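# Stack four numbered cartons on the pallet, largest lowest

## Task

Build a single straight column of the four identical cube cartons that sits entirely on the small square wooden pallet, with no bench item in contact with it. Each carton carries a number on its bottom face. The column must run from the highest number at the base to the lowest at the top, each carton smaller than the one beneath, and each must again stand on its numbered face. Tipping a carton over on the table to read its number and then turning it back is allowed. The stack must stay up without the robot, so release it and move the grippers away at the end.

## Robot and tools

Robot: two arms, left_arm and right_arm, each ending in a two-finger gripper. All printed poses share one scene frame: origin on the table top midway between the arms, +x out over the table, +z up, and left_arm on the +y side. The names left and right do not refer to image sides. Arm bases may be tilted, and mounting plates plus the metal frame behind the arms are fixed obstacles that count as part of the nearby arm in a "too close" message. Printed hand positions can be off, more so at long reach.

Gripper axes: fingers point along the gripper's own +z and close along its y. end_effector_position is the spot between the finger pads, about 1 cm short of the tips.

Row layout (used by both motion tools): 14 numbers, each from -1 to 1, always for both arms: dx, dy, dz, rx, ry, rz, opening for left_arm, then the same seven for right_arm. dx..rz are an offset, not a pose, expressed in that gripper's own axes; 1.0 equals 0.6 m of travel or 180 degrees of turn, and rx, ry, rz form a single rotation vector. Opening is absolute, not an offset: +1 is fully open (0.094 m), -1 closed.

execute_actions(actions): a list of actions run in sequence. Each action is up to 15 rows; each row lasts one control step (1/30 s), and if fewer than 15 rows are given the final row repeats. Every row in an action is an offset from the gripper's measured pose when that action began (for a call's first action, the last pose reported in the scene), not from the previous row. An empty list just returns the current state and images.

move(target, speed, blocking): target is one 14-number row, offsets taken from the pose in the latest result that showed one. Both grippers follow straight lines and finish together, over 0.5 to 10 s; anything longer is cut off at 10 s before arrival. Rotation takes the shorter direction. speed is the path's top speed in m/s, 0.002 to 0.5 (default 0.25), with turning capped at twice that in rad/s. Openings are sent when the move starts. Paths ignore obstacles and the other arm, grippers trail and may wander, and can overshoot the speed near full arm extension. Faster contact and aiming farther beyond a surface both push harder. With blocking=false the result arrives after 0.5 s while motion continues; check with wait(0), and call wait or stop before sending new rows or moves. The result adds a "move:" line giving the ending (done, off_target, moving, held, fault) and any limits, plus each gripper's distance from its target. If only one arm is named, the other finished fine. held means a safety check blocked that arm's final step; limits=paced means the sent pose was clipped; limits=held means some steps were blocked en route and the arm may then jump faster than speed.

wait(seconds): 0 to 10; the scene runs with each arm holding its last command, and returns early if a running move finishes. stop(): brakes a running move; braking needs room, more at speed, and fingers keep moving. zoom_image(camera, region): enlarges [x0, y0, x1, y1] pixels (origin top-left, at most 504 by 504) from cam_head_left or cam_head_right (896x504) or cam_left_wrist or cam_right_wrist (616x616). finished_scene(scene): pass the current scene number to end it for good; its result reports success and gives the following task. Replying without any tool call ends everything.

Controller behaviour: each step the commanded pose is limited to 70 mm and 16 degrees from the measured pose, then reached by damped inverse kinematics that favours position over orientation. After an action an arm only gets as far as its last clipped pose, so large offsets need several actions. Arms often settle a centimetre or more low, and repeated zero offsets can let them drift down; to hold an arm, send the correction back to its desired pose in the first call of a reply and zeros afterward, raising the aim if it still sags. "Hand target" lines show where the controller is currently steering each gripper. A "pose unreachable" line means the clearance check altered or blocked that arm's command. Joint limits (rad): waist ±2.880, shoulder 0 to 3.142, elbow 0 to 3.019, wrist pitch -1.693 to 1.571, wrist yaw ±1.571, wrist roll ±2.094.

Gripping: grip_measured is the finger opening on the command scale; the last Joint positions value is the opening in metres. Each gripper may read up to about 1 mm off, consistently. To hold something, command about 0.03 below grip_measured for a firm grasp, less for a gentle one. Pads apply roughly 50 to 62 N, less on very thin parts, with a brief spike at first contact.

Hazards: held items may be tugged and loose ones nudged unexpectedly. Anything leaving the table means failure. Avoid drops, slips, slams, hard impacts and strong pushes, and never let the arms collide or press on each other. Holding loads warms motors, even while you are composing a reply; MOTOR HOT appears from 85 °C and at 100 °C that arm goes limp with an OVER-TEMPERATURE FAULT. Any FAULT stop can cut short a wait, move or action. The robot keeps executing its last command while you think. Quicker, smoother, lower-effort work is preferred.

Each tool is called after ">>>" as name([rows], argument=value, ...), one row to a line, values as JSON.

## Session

>>> execute_actions(actions=[])

Scene clock: 0.00 s.
left_arm: end_effector_position=(+0.0321, +0.5296, +0.2820) grip_measured=+1.000 end_effector_quat_wxyz=(-0.043, +0.832, -0.247, -0.494) | right_arm: end_effector_position=(+0.1222, -0.0684, +0.2828) grip_measured=+1.000 end_effector_quat_wxyz=(-0.586, +0.640, -0.494, -0.049)
Joint positions: left_arm=[ 1.08   0.302  0.524 -1.566 -0.74  -1.563  0.094] | right_arm=[ 1.724  0.816  0.167  0.313  0.796 -1.086  0.094]
Joint velocities: left_arm=[-0.024 -0.005 -0.002 -0.007  0.051 -0.007  0.   ] | right_arm=[ 0.005 -0.015 -0.012 -0.012 -0.007 -0.037  0.   ]
Hand target (left_arm): +0.037, +0.534, +0.289; -0.054, +0.834, -0.245, -0.492
Hand target (right_arm): +0.127, -0.064, +0.295; -0.593, +0.630, -0.498, -0.053

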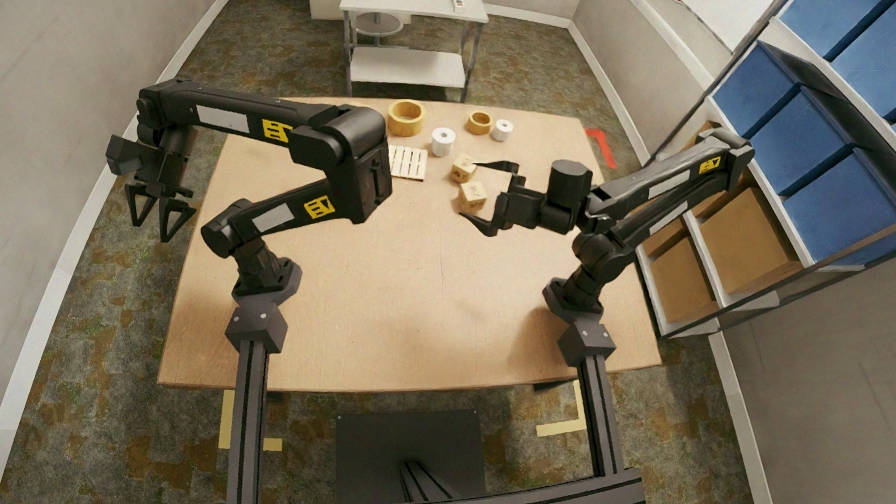

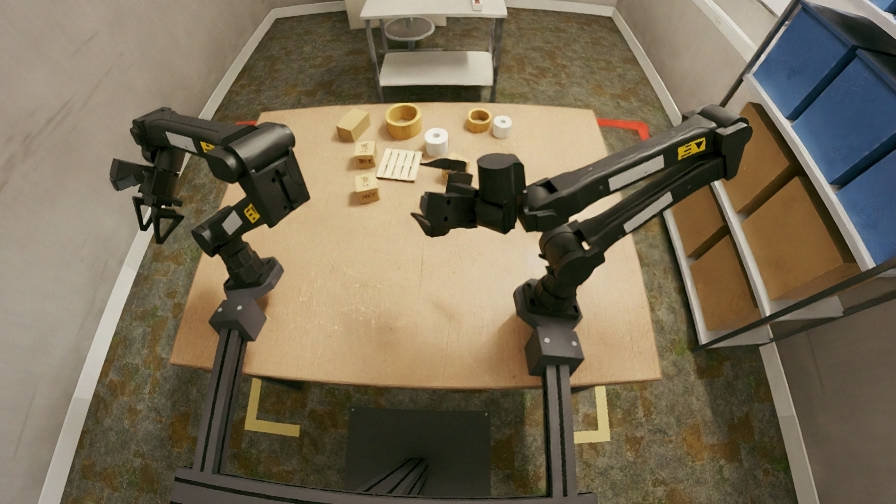

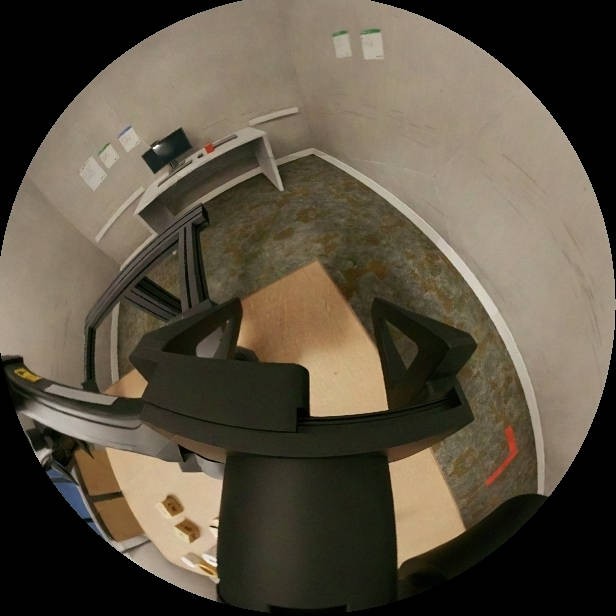

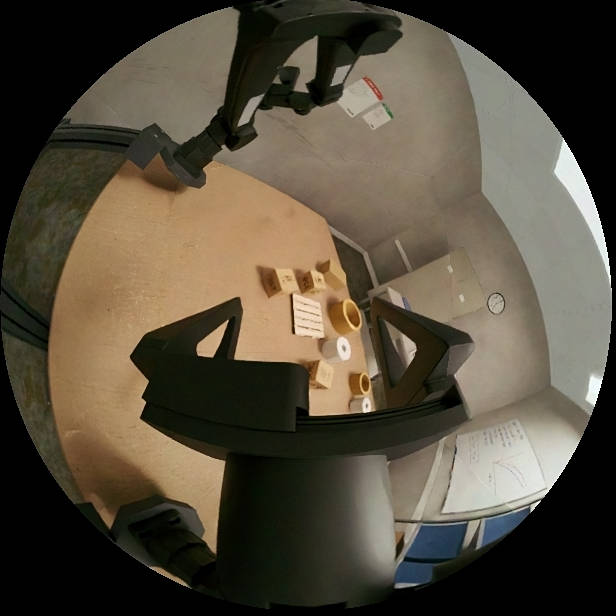

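>>> move(target=[0.42,-0.067,-0.415,-0.829,0.057,-0.43,1,0.39,-0.04,0.138,-0.285,0.28,0.02,1], speed=0.4)

Scene clock: 5.10 s.
left_arm: end_effector_position=(+0.3445, +0.3916, +0.1883) grip_measured=+1.000 end_effector_quat_wxyz=(+0.643, +0.672, +0.333, +0.153) | right_arm: end_effector_position=(+0.2781, -0.1505, +0.1213) grip_measured=+1.000 end_effector_quat_wxyz=(+0.007, +0.766, -0.642, -0.016)
Joint positions: left_arm=[ 0.705  1.254  0.561 -1.687  1.565 -2.085  0.094] | right_arm=[ 0.854  1.308  0.793 -0.93   0.436 -0.959  0.094]
Joint velocities: left_arm=[ 0.005  0.005 -0.007  0.007  0.066 -0.095  0.   ] | right_arm=[-0.015 -0.015 -0.002 -0.012  0.022 -0.007  0.   ]
Hand target (left_arm): +0.348, +0.393, +0.188; +0.647, +0.667, +0.340, +0.145
Hand target (right_arm): +0.294, -0.145, +0.126; +0.003, +0.765, -0.644, -0.014
Off the commanded pose (left_arm): 0.004 m, 84 deg; orientation clipped at the last step of the last action.
Off the commanded pose (right_arm): 0.024 m, 2 deg.
joint sent to its limit (left arm) — the command would take joint 4 (wrist pitch) past its lower limit, joint 5 (wrist yaw) past its upper limit and joint 6 (wrist roll) past its lower limit, so those joints were sent only as far as their limits.
move: off_target (left_arm, right_arm); limits=paced

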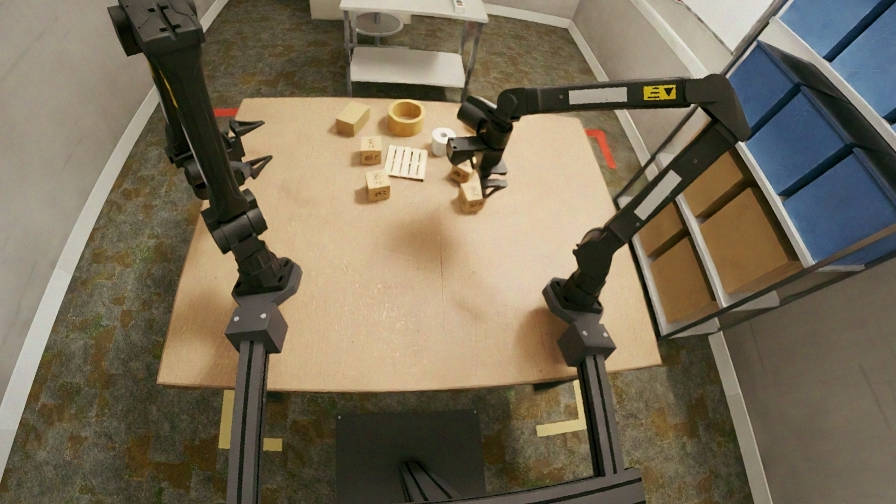

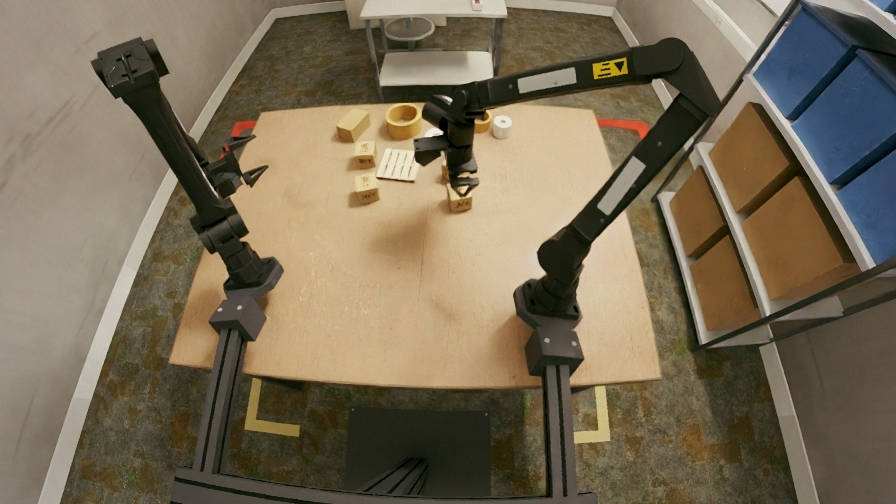

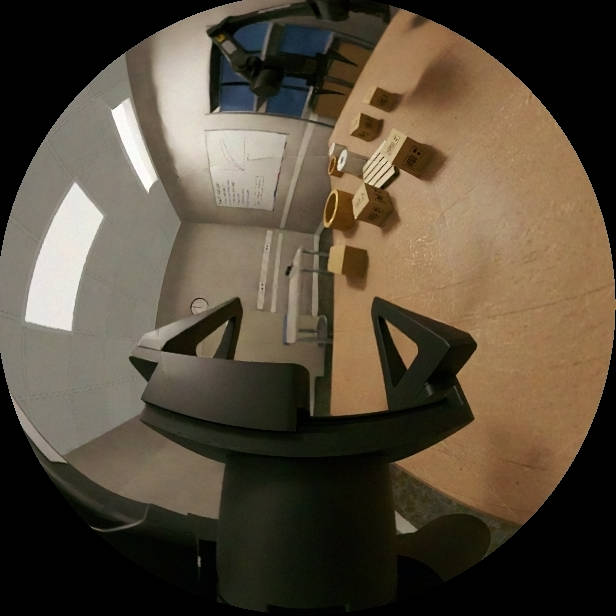

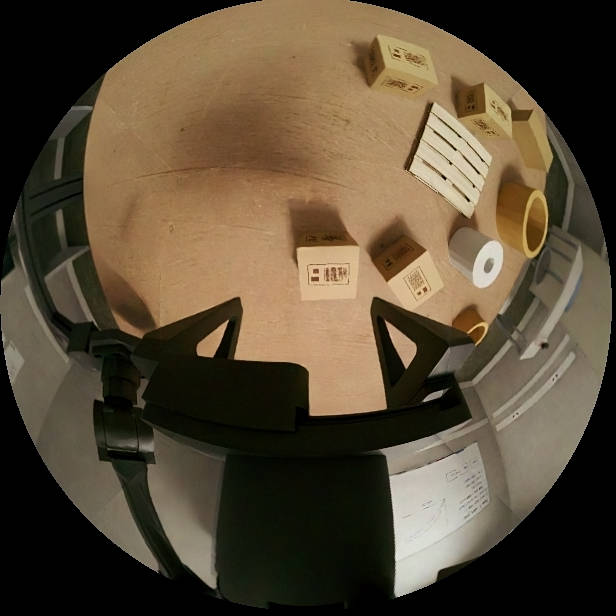

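>>> move(target=[0,-0.15,0,0,0,0,1,0.015,-0.06,0.06,0.006,0.005,-0.012,1], speed=0.15)

>>> move(target=[0,0,0,0,0,0,1,0.0,0,0.115,0,0,0,1], speed=0.1)

Scene clock: 6.43 s.
left_arm: end_effector_position=(+0.3223, +0.3868, +0.1025) grip_measured=+1.000 end_effector_quat_wxyz=(+0.645, +0.670, +0.338, +0.148) | right_arm: end_effector_position=(+0.3006, -0.1577, +0.0860) grip_measured=+1.000 end_effector_quat_wxyz=(+0.009, +0.778, -0.628, -0.008)
Joint positions: left_arm=[ 0.705  1.585  0.54  -1.395  1.565 -2.04   0.094] | right_arm=[ 0.762  1.379  0.793 -0.818  0.44  -1.096  0.094]
Joint velocities: left_arm=[ 0.005 -0.005 -0.007  0.012 -0.007  0.007  0.   ] | right_arm=[-0.005 -0.005  0.002 -0.012  0.007 -0.037  0.   ]
Hand target (left_arm): +0.323, +0.387, +0.101; +0.643, +0.672, +0.333, +0.153
Hand target (right_arm): +0.314, -0.153, +0.085; +0.004, +0.778, -0.628, -0.005
Off the commanded pose (left_arm): 0.001 m, 1 deg.
Off the commanded pose (right_arm): 0.014 m, 1 deg.
move: off_target (right_arm)

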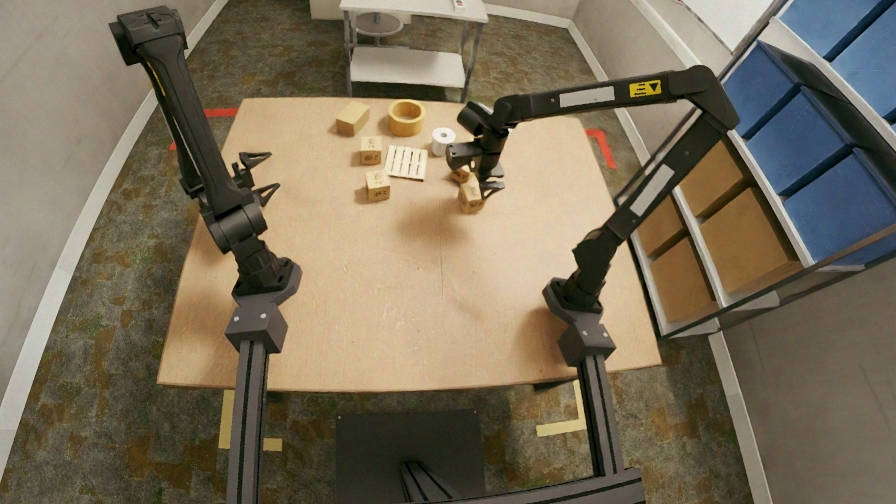

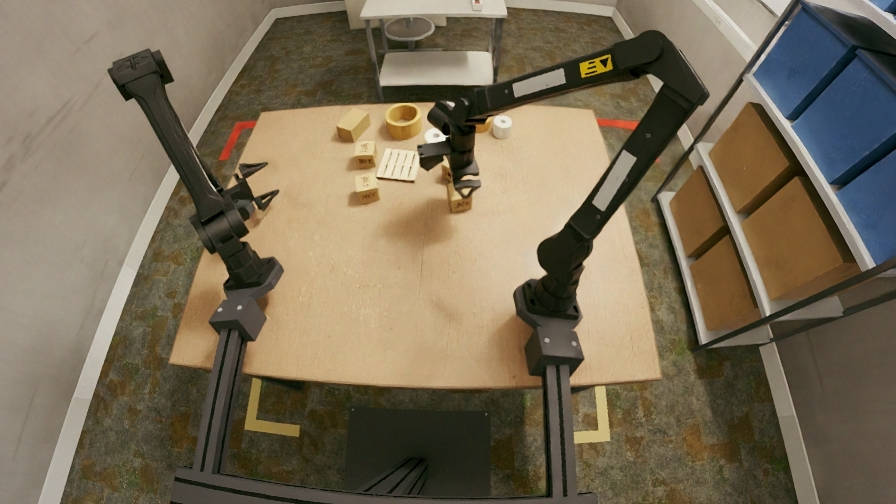

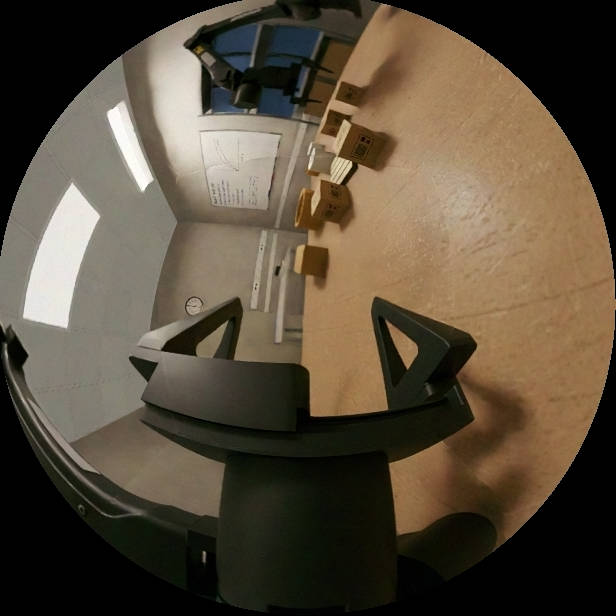

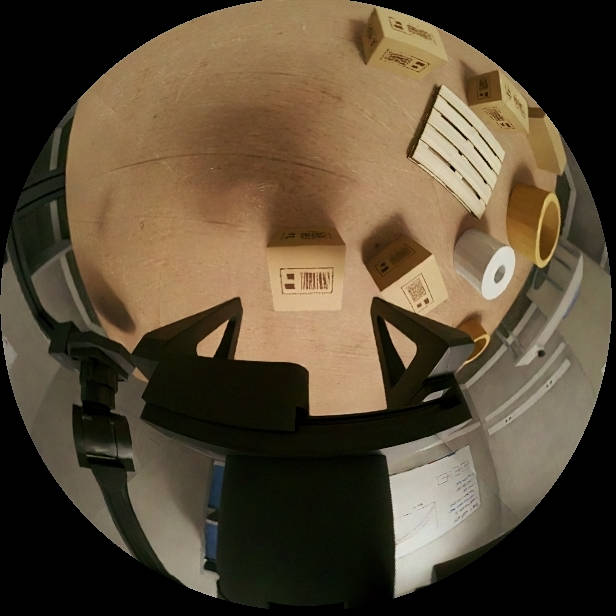

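Scene clock: 7.47 s.
left_arm: end_effector_position=(+0.3223, +0.3868, +0.1025) grip_measured=+1.000 end_effector_quat_wxyz=(+0.645, +0.670, +0.338, +0.148) | right_arm: end_effector_position=(+0.3047, -0.1541, +0.0271) grip_measured=+1.000 end_effector_quat_wxyz=(-0.002, +0.774, -0.634, -0.006)
Joint positions: left_arm=[ 0.705  1.585  0.54  -1.395  1.565 -2.04   0.094] | right_arm=[ 0.691  1.505  0.751 -0.594  0.425 -1.169  0.094]
Joint velocities: left_arm=[-0.005 -0.024 -0.007  0.002 -0.007 -0.037  0.   ] | right_arm=[ 0.015 -0.005  0.007  0.012  0.007 -0.051  0.   ]
Hand target (left_arm): +0.322, +0.387, +0.102; +0.645, +0.669, +0.338, +0.148
Hand target (right_arm): +0.300, -0.158, +0.018; +0.008, +0.778, -0.628, -0.009
Off the commanded pose (left_arm): 0.000 m, 0 deg.
Off the commanded pose (right_arm): 0.012 m, 2 deg.
move: off_target (right_arm)

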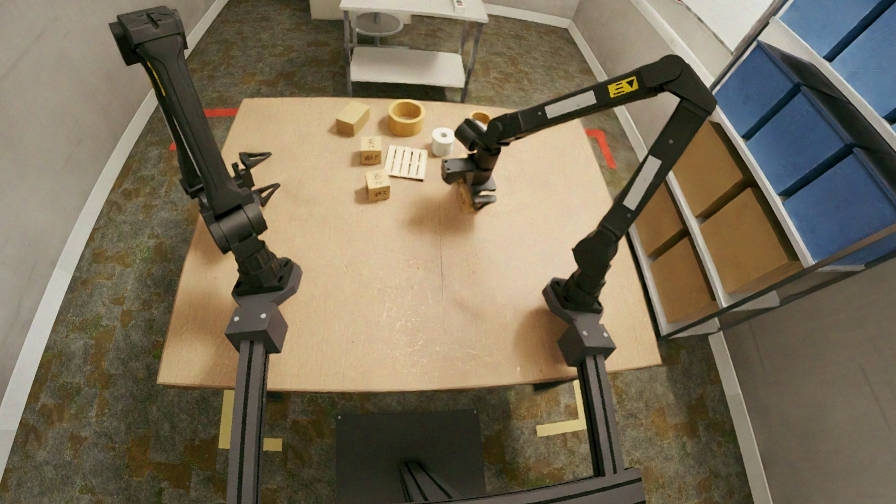

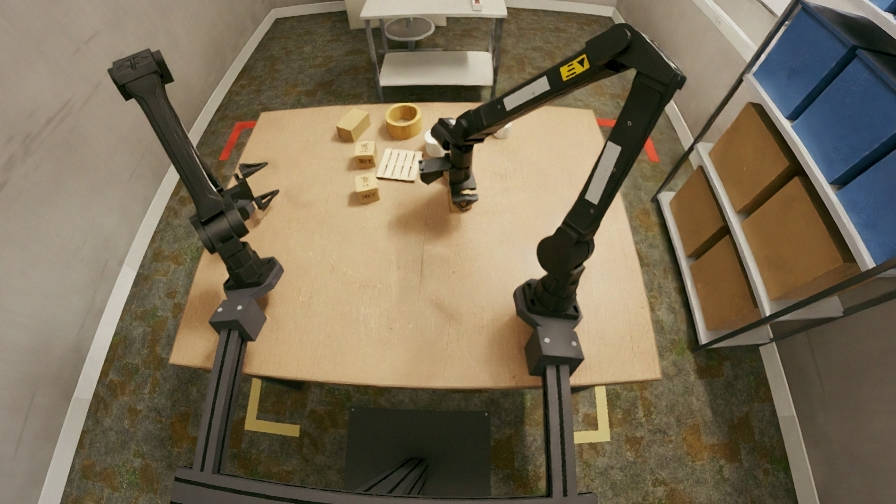

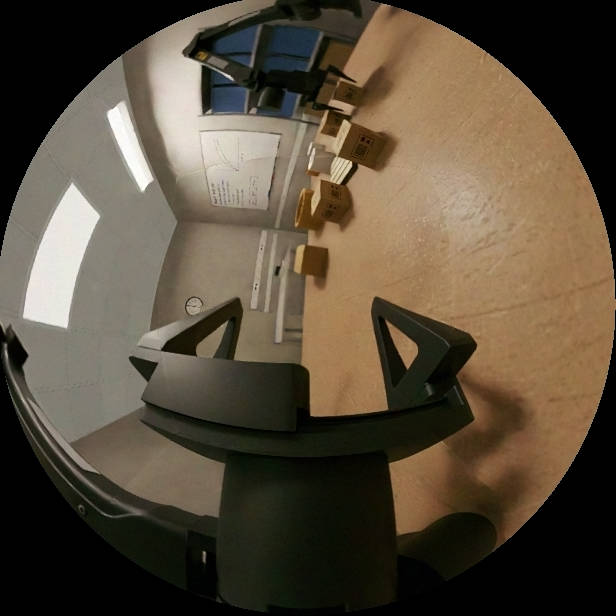

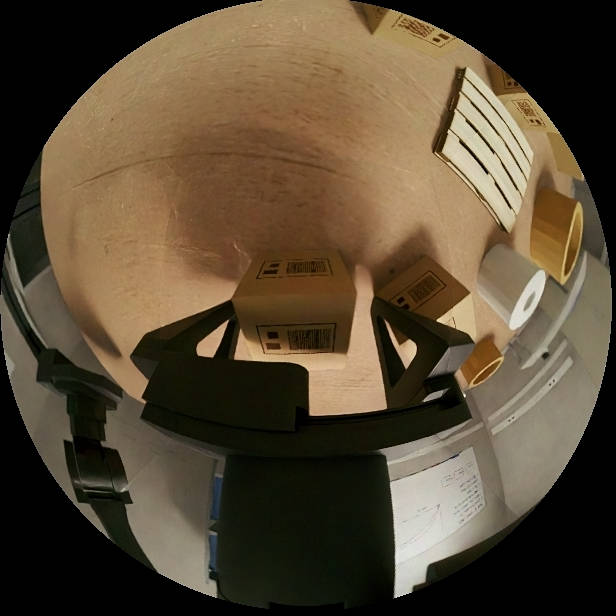

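>>> execute_actions([
  [[0,0,0,0,0,0,1,0,0,0,0,0,0,0.12]],
  [[0,0,0,0,0,0,1,0,0,0,0,0,0,0.12]],
])

Scene clock: 8.63 s.
left_arm: end_effector_position=(+0.3223, +0.3868, +0.1025) grip_measured=+1.000 end_effector_quat_wxyz=(+0.645, +0.670, +0.338, +0.148) | right_arm: end_effector_position=(+0.3047, -0.1541, +0.0271) grip_measured=+0.213 end_effector_quat_wxyz=(-0.002, +0.774, -0.633, -0.006)
Joint positions: left_arm=[ 0.705  1.585  0.54  -1.395  1.565 -2.04   0.094] | right_arm=[ 0.691  1.505  0.751 -0.594  0.425 -1.17   0.057]
Joint velocities: left_arm=[-0.005 -0.015 -0.012  0.002  0.022 -0.066  0.   ] | right_arm=[-0.015  0.005 -0.017 -0.012  0.007  0.022 -0.001]
Hand target (left_arm): +0.322, +0.387, +0.102; +0.645, +0.670, +0.338, +0.148
Hand target (right_arm): +0.305, -0.154, +0.027; -0.002, +0.774, -0.633, -0.006
Off the commanded pose (left_arm): 0.000 m, 0 deg.
Off the commanded pose (right_arm): 0.000 m, 0 deg.

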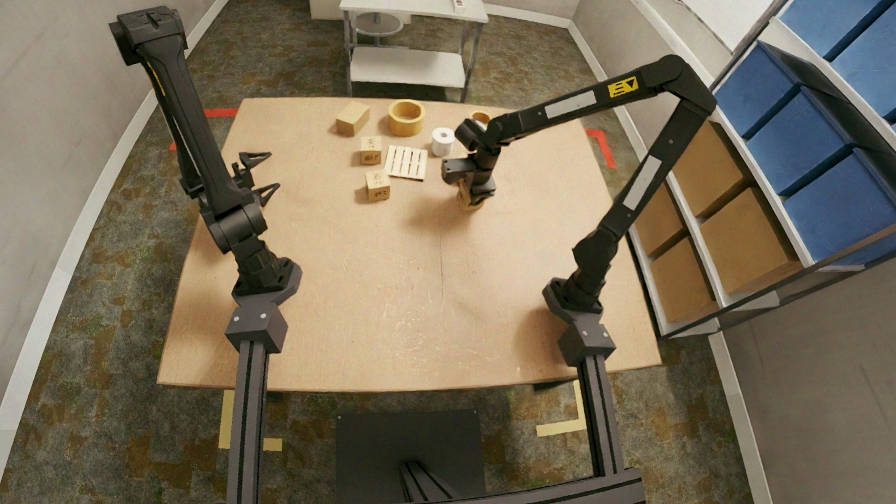

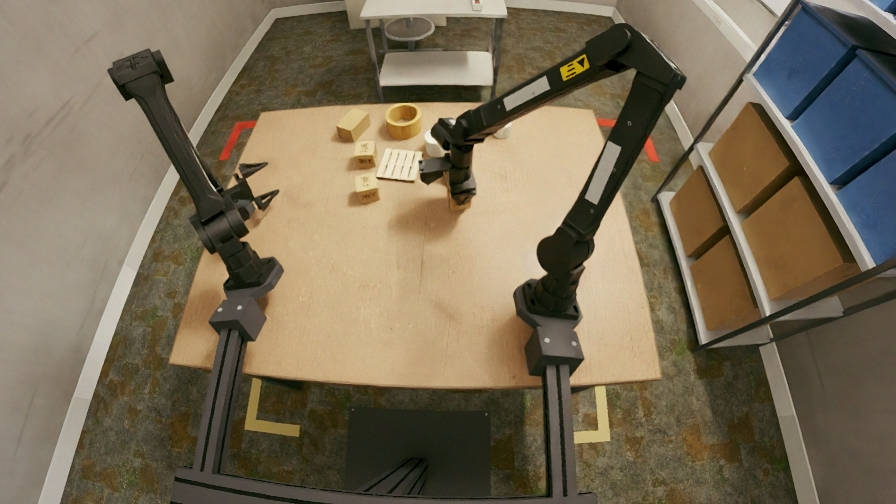

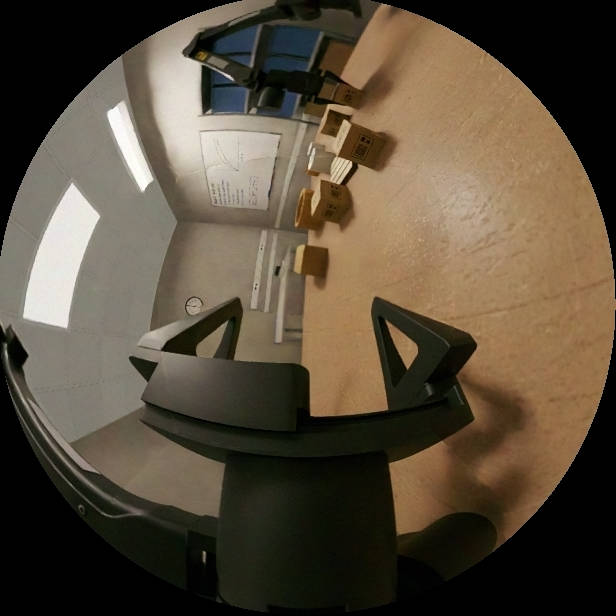

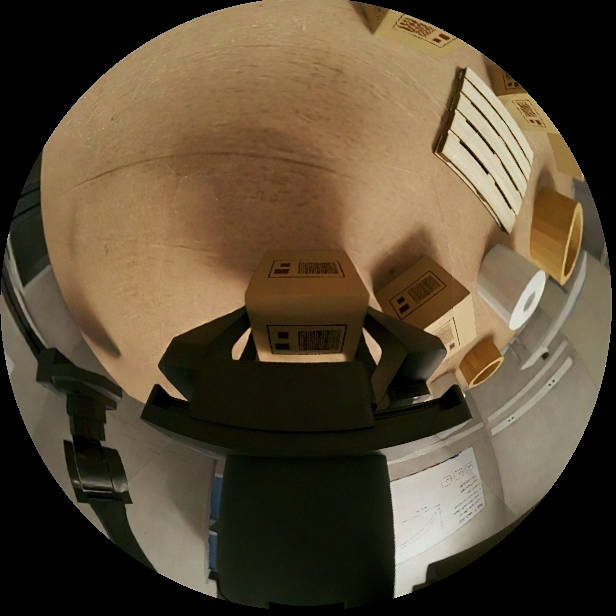

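>>> move(target=[0,0,0,0,0,0,1,-0.15,0.08,-0.22,0,-0.25,0,0.175])

>>> zoom_image(camera="cam_left_wrist", region=[220,20,380,180])

Scene clock: 10.77 s.
left_arm: end_effector_position=(+0.3223, +0.3868, +0.1025) grip_measured=+1.000 end_effector_quat_wxyz=(+0.645, +0.670, +0.338, +0.148) | right_arm: end_effector_position=(+0.2412, -0.0775, +0.1521) grip_measured=+0.213 end_effector_quat_wxyz=(-0.235, +0.720, -0.582, -0.298)
Joint positions: left_arm=[ 0.705  1.585  0.54  -1.395  1.565 -2.04   0.094] | right_arm=[ 0.766  1.154  0.599 -0.501 -0.257 -1.134  0.057]
Joint velocities: left_arm=[-0.005  0.005 -0.007  0.012  0.095 -0.051  0.   ] | right_arm=[ 0.015 -0.005 -0.017 -0.002  0.007  0.007 -0.   ]
Hand target (left_arm): +0.322, +0.387, +0.102; +0.645, +0.670, +0.338, +0.148
Hand target (right_arm): +0.239, -0.075, +0.158; -0.244, +0.715, -0.582, -0.300
Off the commanded pose (left_arm): 0.000 m, 0 deg.
Off the commanded pose (right_arm): 0.008 m, 1 deg.
move: done

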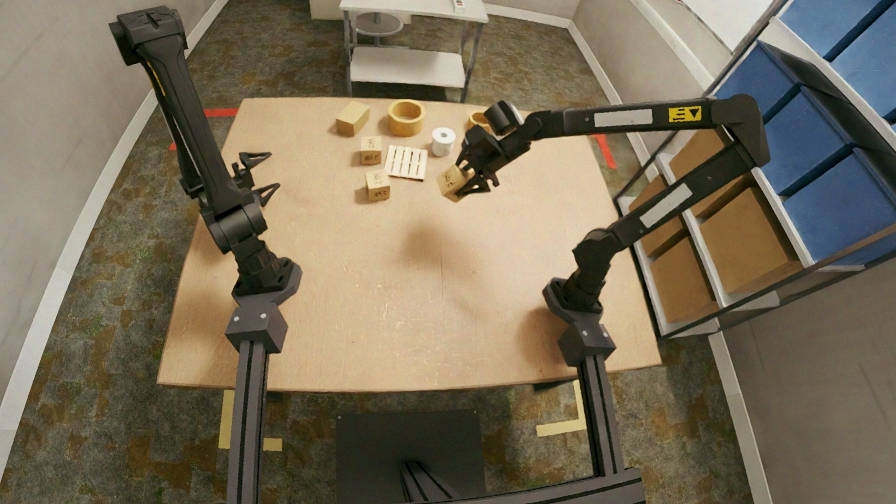

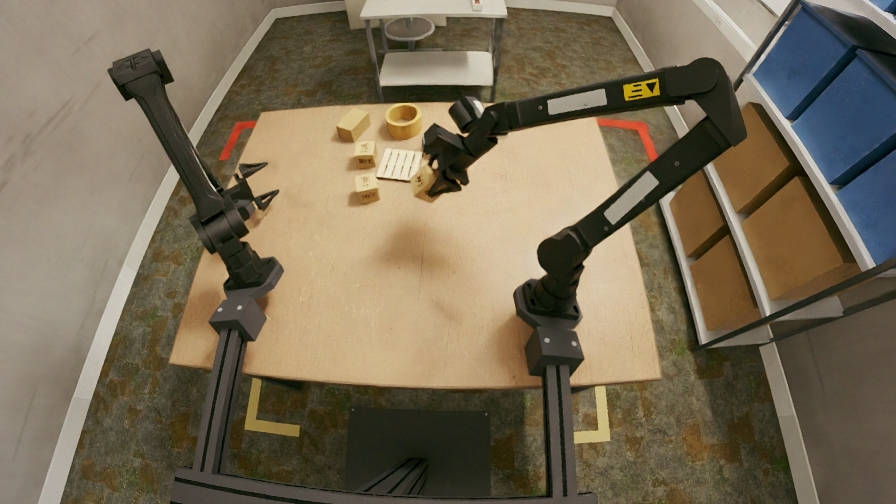

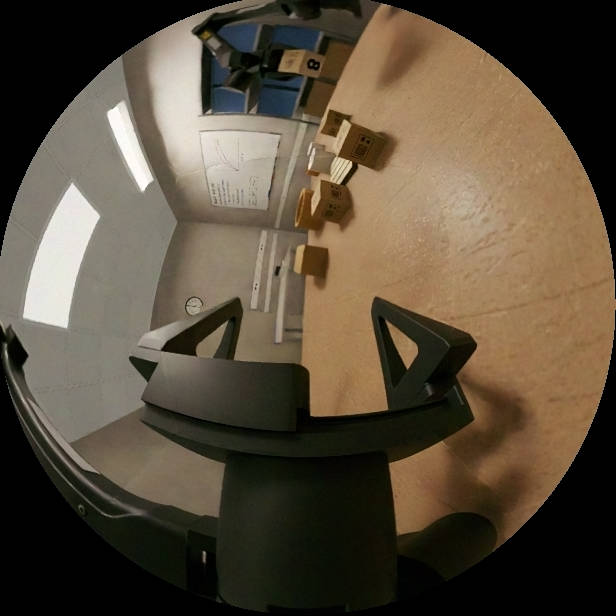

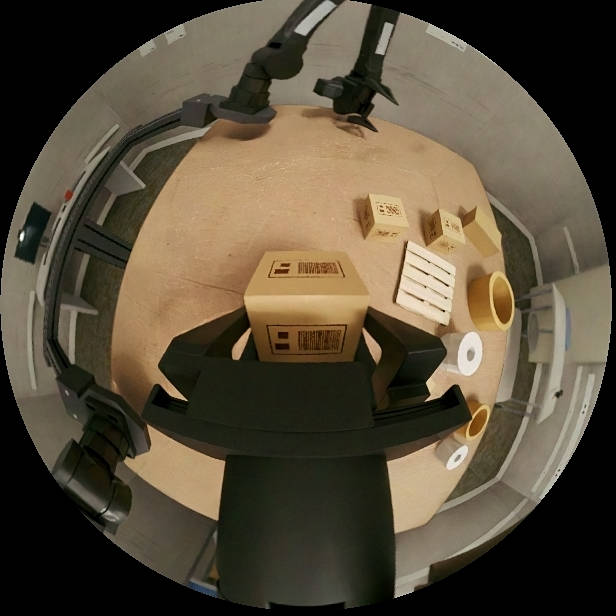

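Region (220, 20, 380, 180) of cam_left_wrist's 616x616 image, scaled by 3.150, with more detail than that image has.

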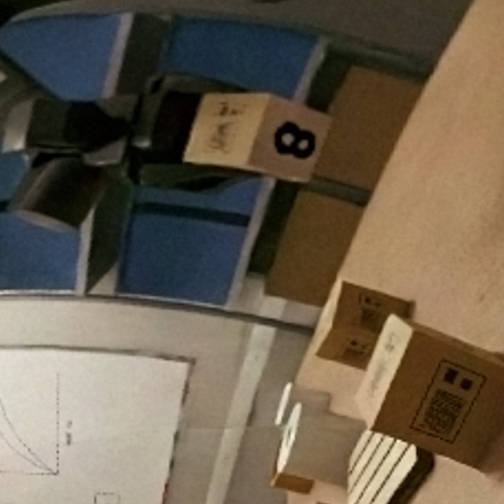

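>>> move(target=[0,0,0,0,0,0,1,0,-0.1,0.05,0,0.245,0,0.175], speed=0.35)

>>> move(target=[0,0,0,0,0,0,1,-0.08,-0.28,0.04,0,0,0.11,0.175])

Scene clock: 13.17 s.
left_arm: end_effector_position=(+0.3223, +0.3868, +0.1025) grip_measured=+1.000 end_effector_quat_wxyz=(+0.645, +0.670, +0.338, +0.148) | right_arm: end_effector_position=(+0.2800, -0.0604, +0.1143) grip_measured=+0.212 end_effector_quat_wxyz=(+0.032, +0.789, -0.614, -0.005)
Joint positions: left_arm=[ 0.705  1.585  0.54  -1.395  1.565 -2.04   0.094] | right_arm=[ 0.994  1.577  0.999 -0.993  0.47  -0.851  0.057]
Joint velocities: left_arm=[ 0.005  0.005 -0.002 -0.007 -0.037 -0.007  0.   ] | right_arm=[-0.005 -0.005  0.002 -0.027  0.037  0.007 -0.001]
Hand target (left_arm): +0.322, +0.387, +0.102; +0.645, +0.670, +0.338, +0.148
Hand target (right_arm): +0.296, -0.047, +0.130; +0.005, +0.778, -0.629, -0.006
Off the commanded pose (left_arm): 0.000 m, 0 deg.
Off the commanded pose (right_arm): 0.027 m, 4 deg.
move: off_target (right_arm)

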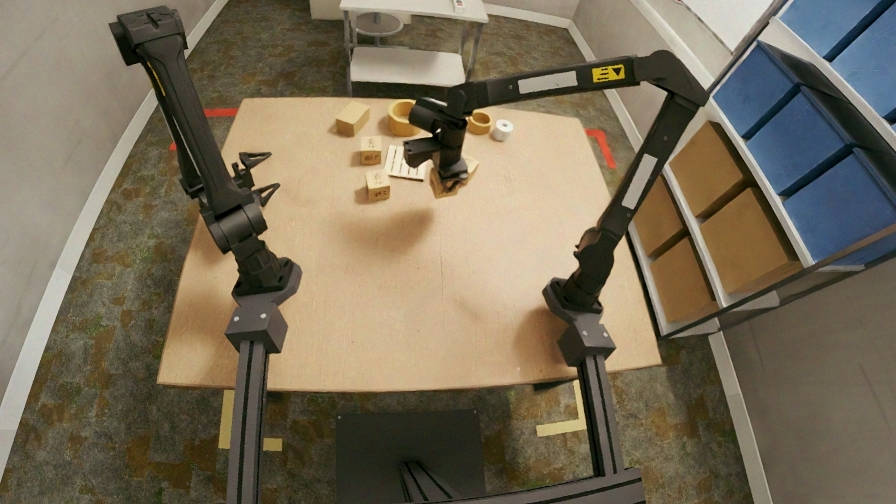

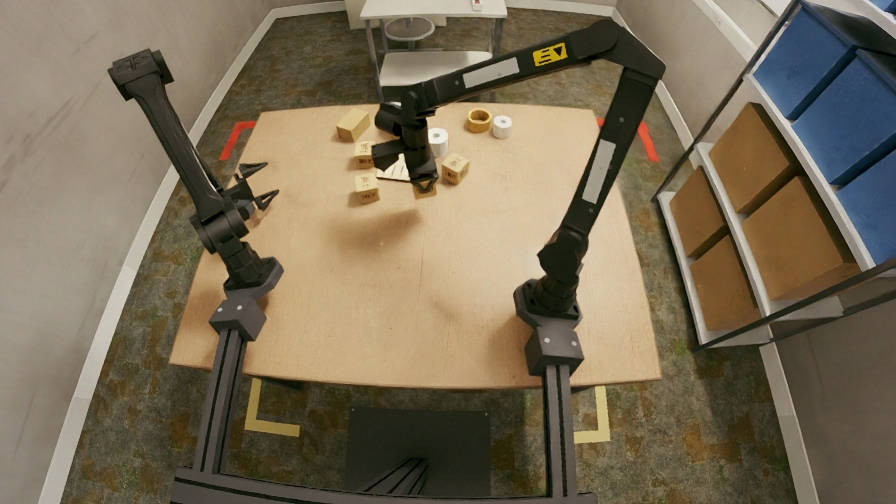

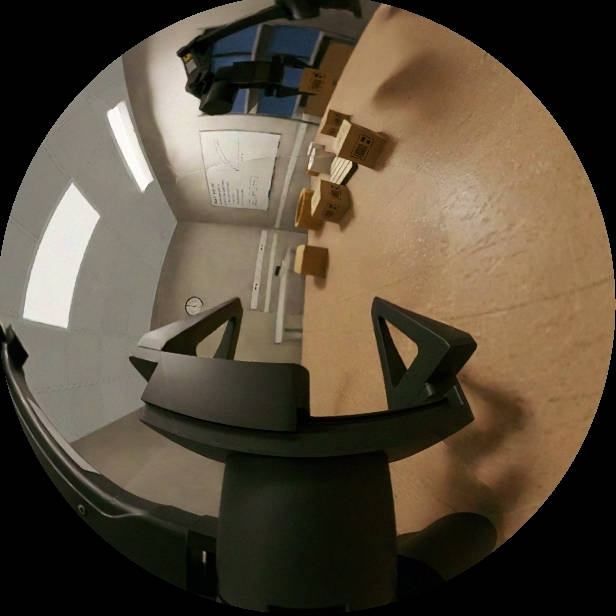

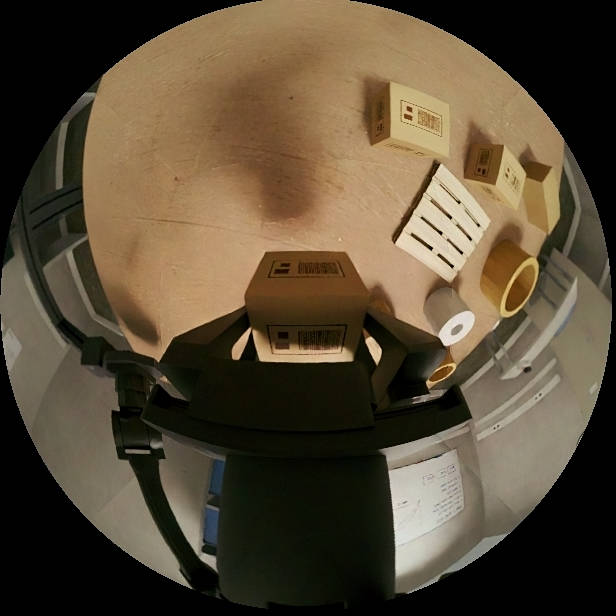

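Scene clock: 14.37 s.
left_arm: end_effector_position=(+0.3223, +0.3868, +0.1025) grip_measured=+1.000 end_effector_quat_wxyz=(+0.645, +0.670, +0.338, +0.148) | right_arm: end_effector_position=(+0.4179, +0.0202, +0.0845) grip_measured=+0.212 end_effector_quat_wxyz=(+0.034, +0.684, -0.729, -0.000)
Joint positions: left_arm=[ 0.705  1.585  0.54  -1.395  1.565 -2.04   0.094] | right_arm=[ 0.869  1.9    1.488 -1.098  0.465 -0.677  0.057]
Joint velocities: left_arm=[-0.005 -0.015 -0.017  0.012 -0.022 -0.037  0.   ] | right_arm=[ 0.005 -0.005  0.002 -0.017 -0.022  0.022 -0.   ]
Hand target (left_arm): +0.322, +0.387, +0.102; +0.645, +0.670, +0.338, +0.148
Hand target (right_arm): +0.431, +0.026, +0.083; +0.031, +0.672, -0.740, -0.000
Off the commanded pose (left_arm): 0.000 m, 0 deg.
Off the commanded pose (right_arm): 0.014 m, 2 deg.
move: off_target (right_arm)

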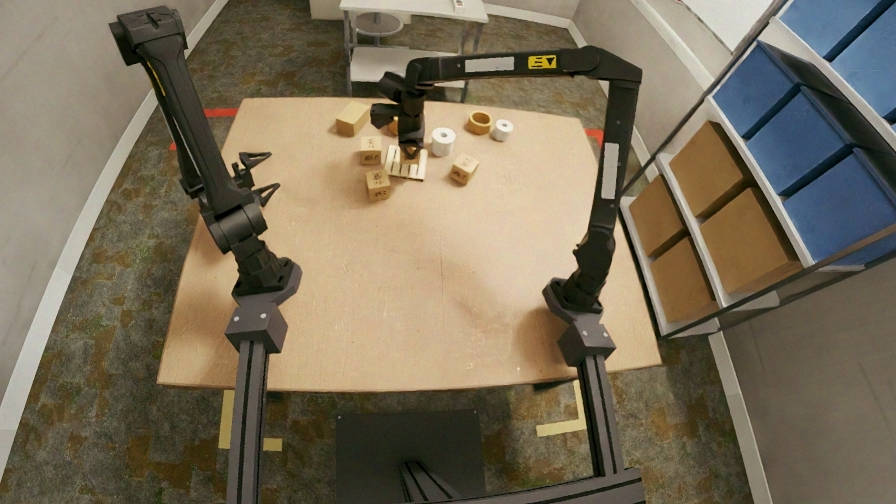

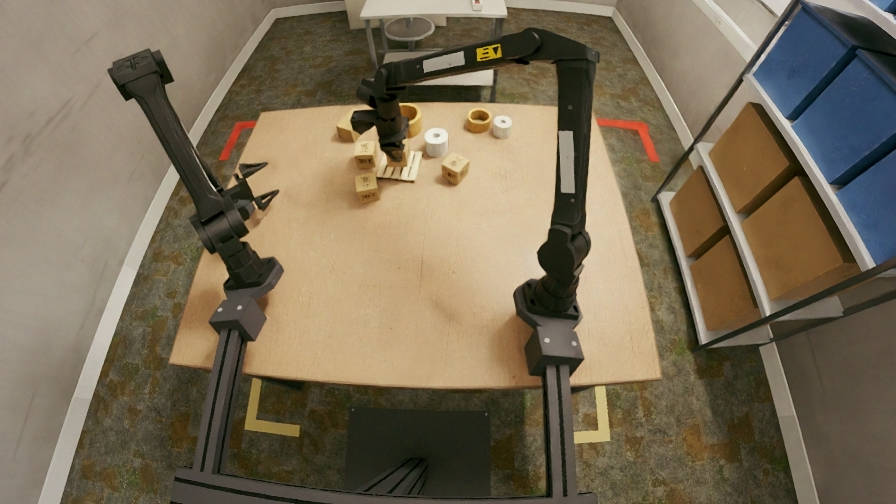

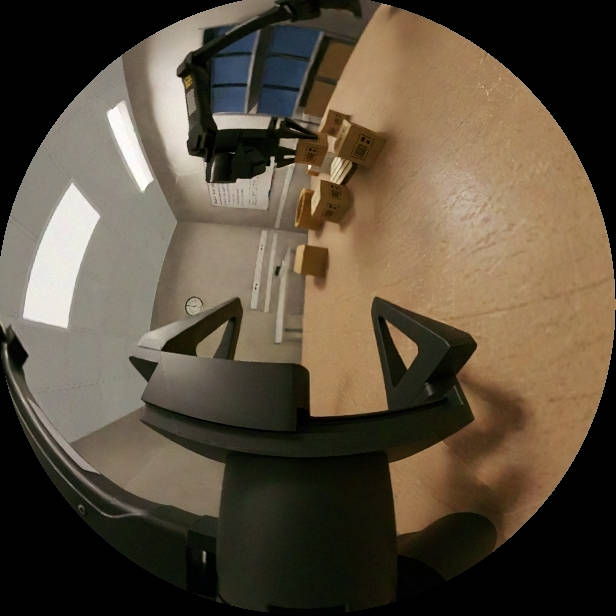

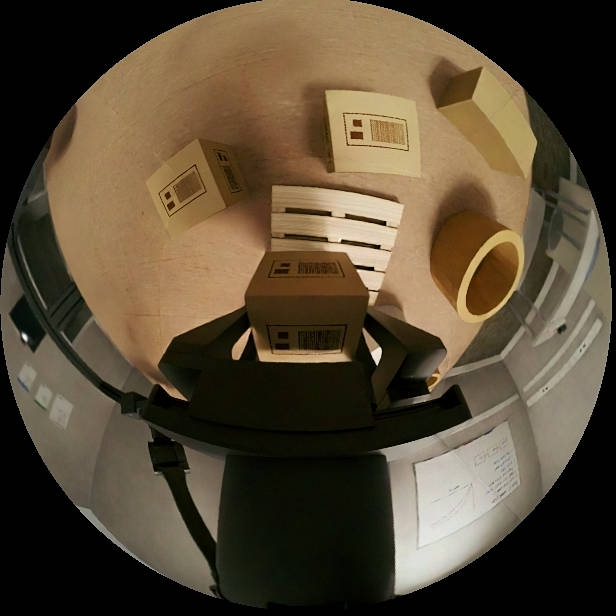

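>>> move(target=[0,0,0,0,0,0,1,0.03,-0.05,0,0.014,-0.015,0.03,0.175], speed=0.1)

Scene clock: 16.13 s.
left_arm: end_effector_position=(+0.3223, +0.3868, +0.1025) grip_measured=+1.000 end_effector_quat_wxyz=(+0.645, +0.670, +0.338, +0.148) | right_arm: end_effector_position=(+0.4380, +0.0071, +0.0746) grip_measured=+0.213 end_effector_quat_wxyz=(-0.013, -0.657, +0.754, -0.002)
Joint positions: left_arm=[ 0.705  1.585  0.54  -1.395  1.565 -2.04   0.094] | right_arm=[ 0.825  1.882  1.462 -1.021  0.465 -0.673  0.057]
Joint velocities: left_arm=[-0.015 -0.005 -0.012  0.002 -0.037  0.007  0.   ] | right_arm=[-0.015 -0.005  0.002  0.002  0.007 -0.066  0.   ]
Hand target (left_arm): +0.322, +0.387, +0.102; +0.645, +0.670, +0.338, +0.148
Hand target (right_arm): +0.446, +0.001, +0.084; -0.001, -0.649, +0.761, -0.001
Off the commanded pose (left_arm): 0.000 m, 0 deg.
Off the commanded pose (right_arm): 0.015 m, 2 deg.
move: off_target (right_arm)

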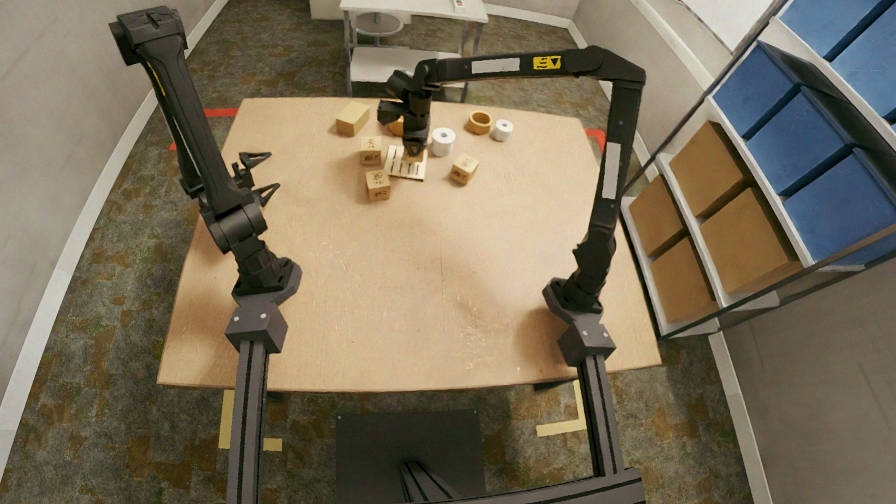

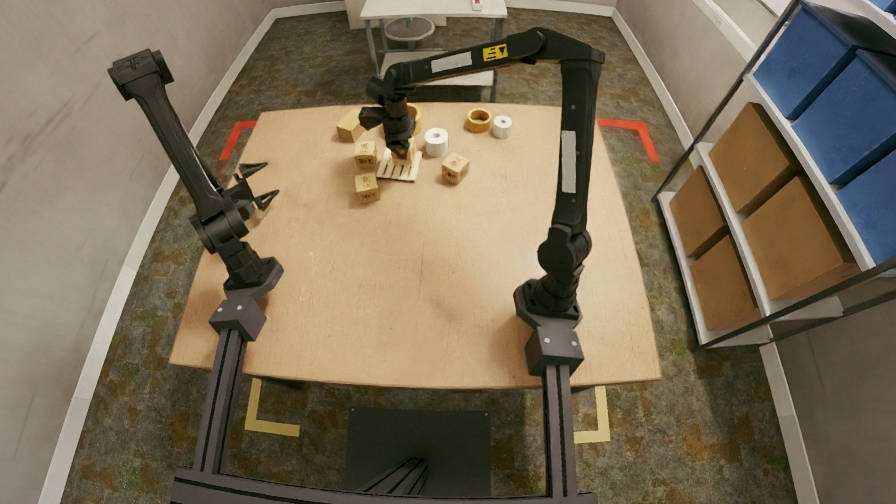

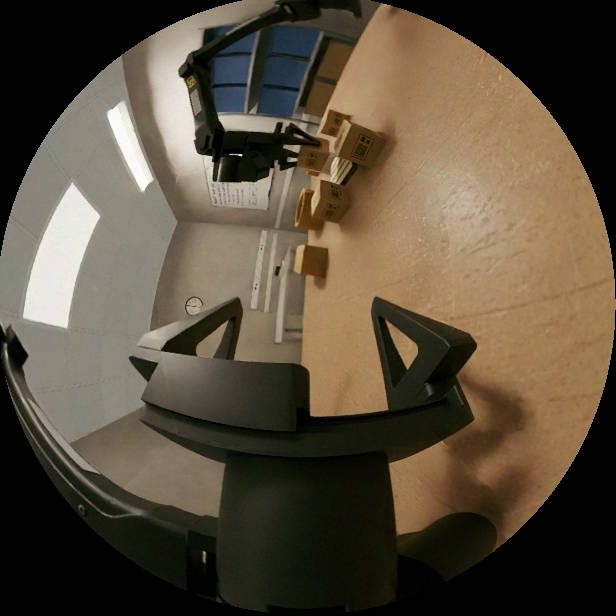

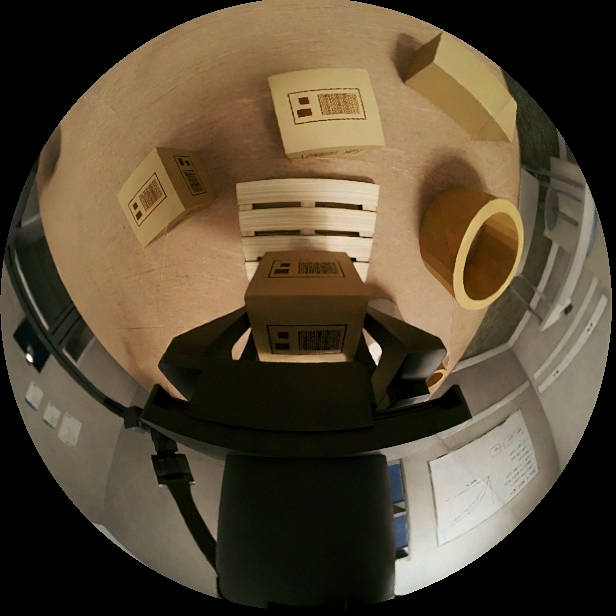

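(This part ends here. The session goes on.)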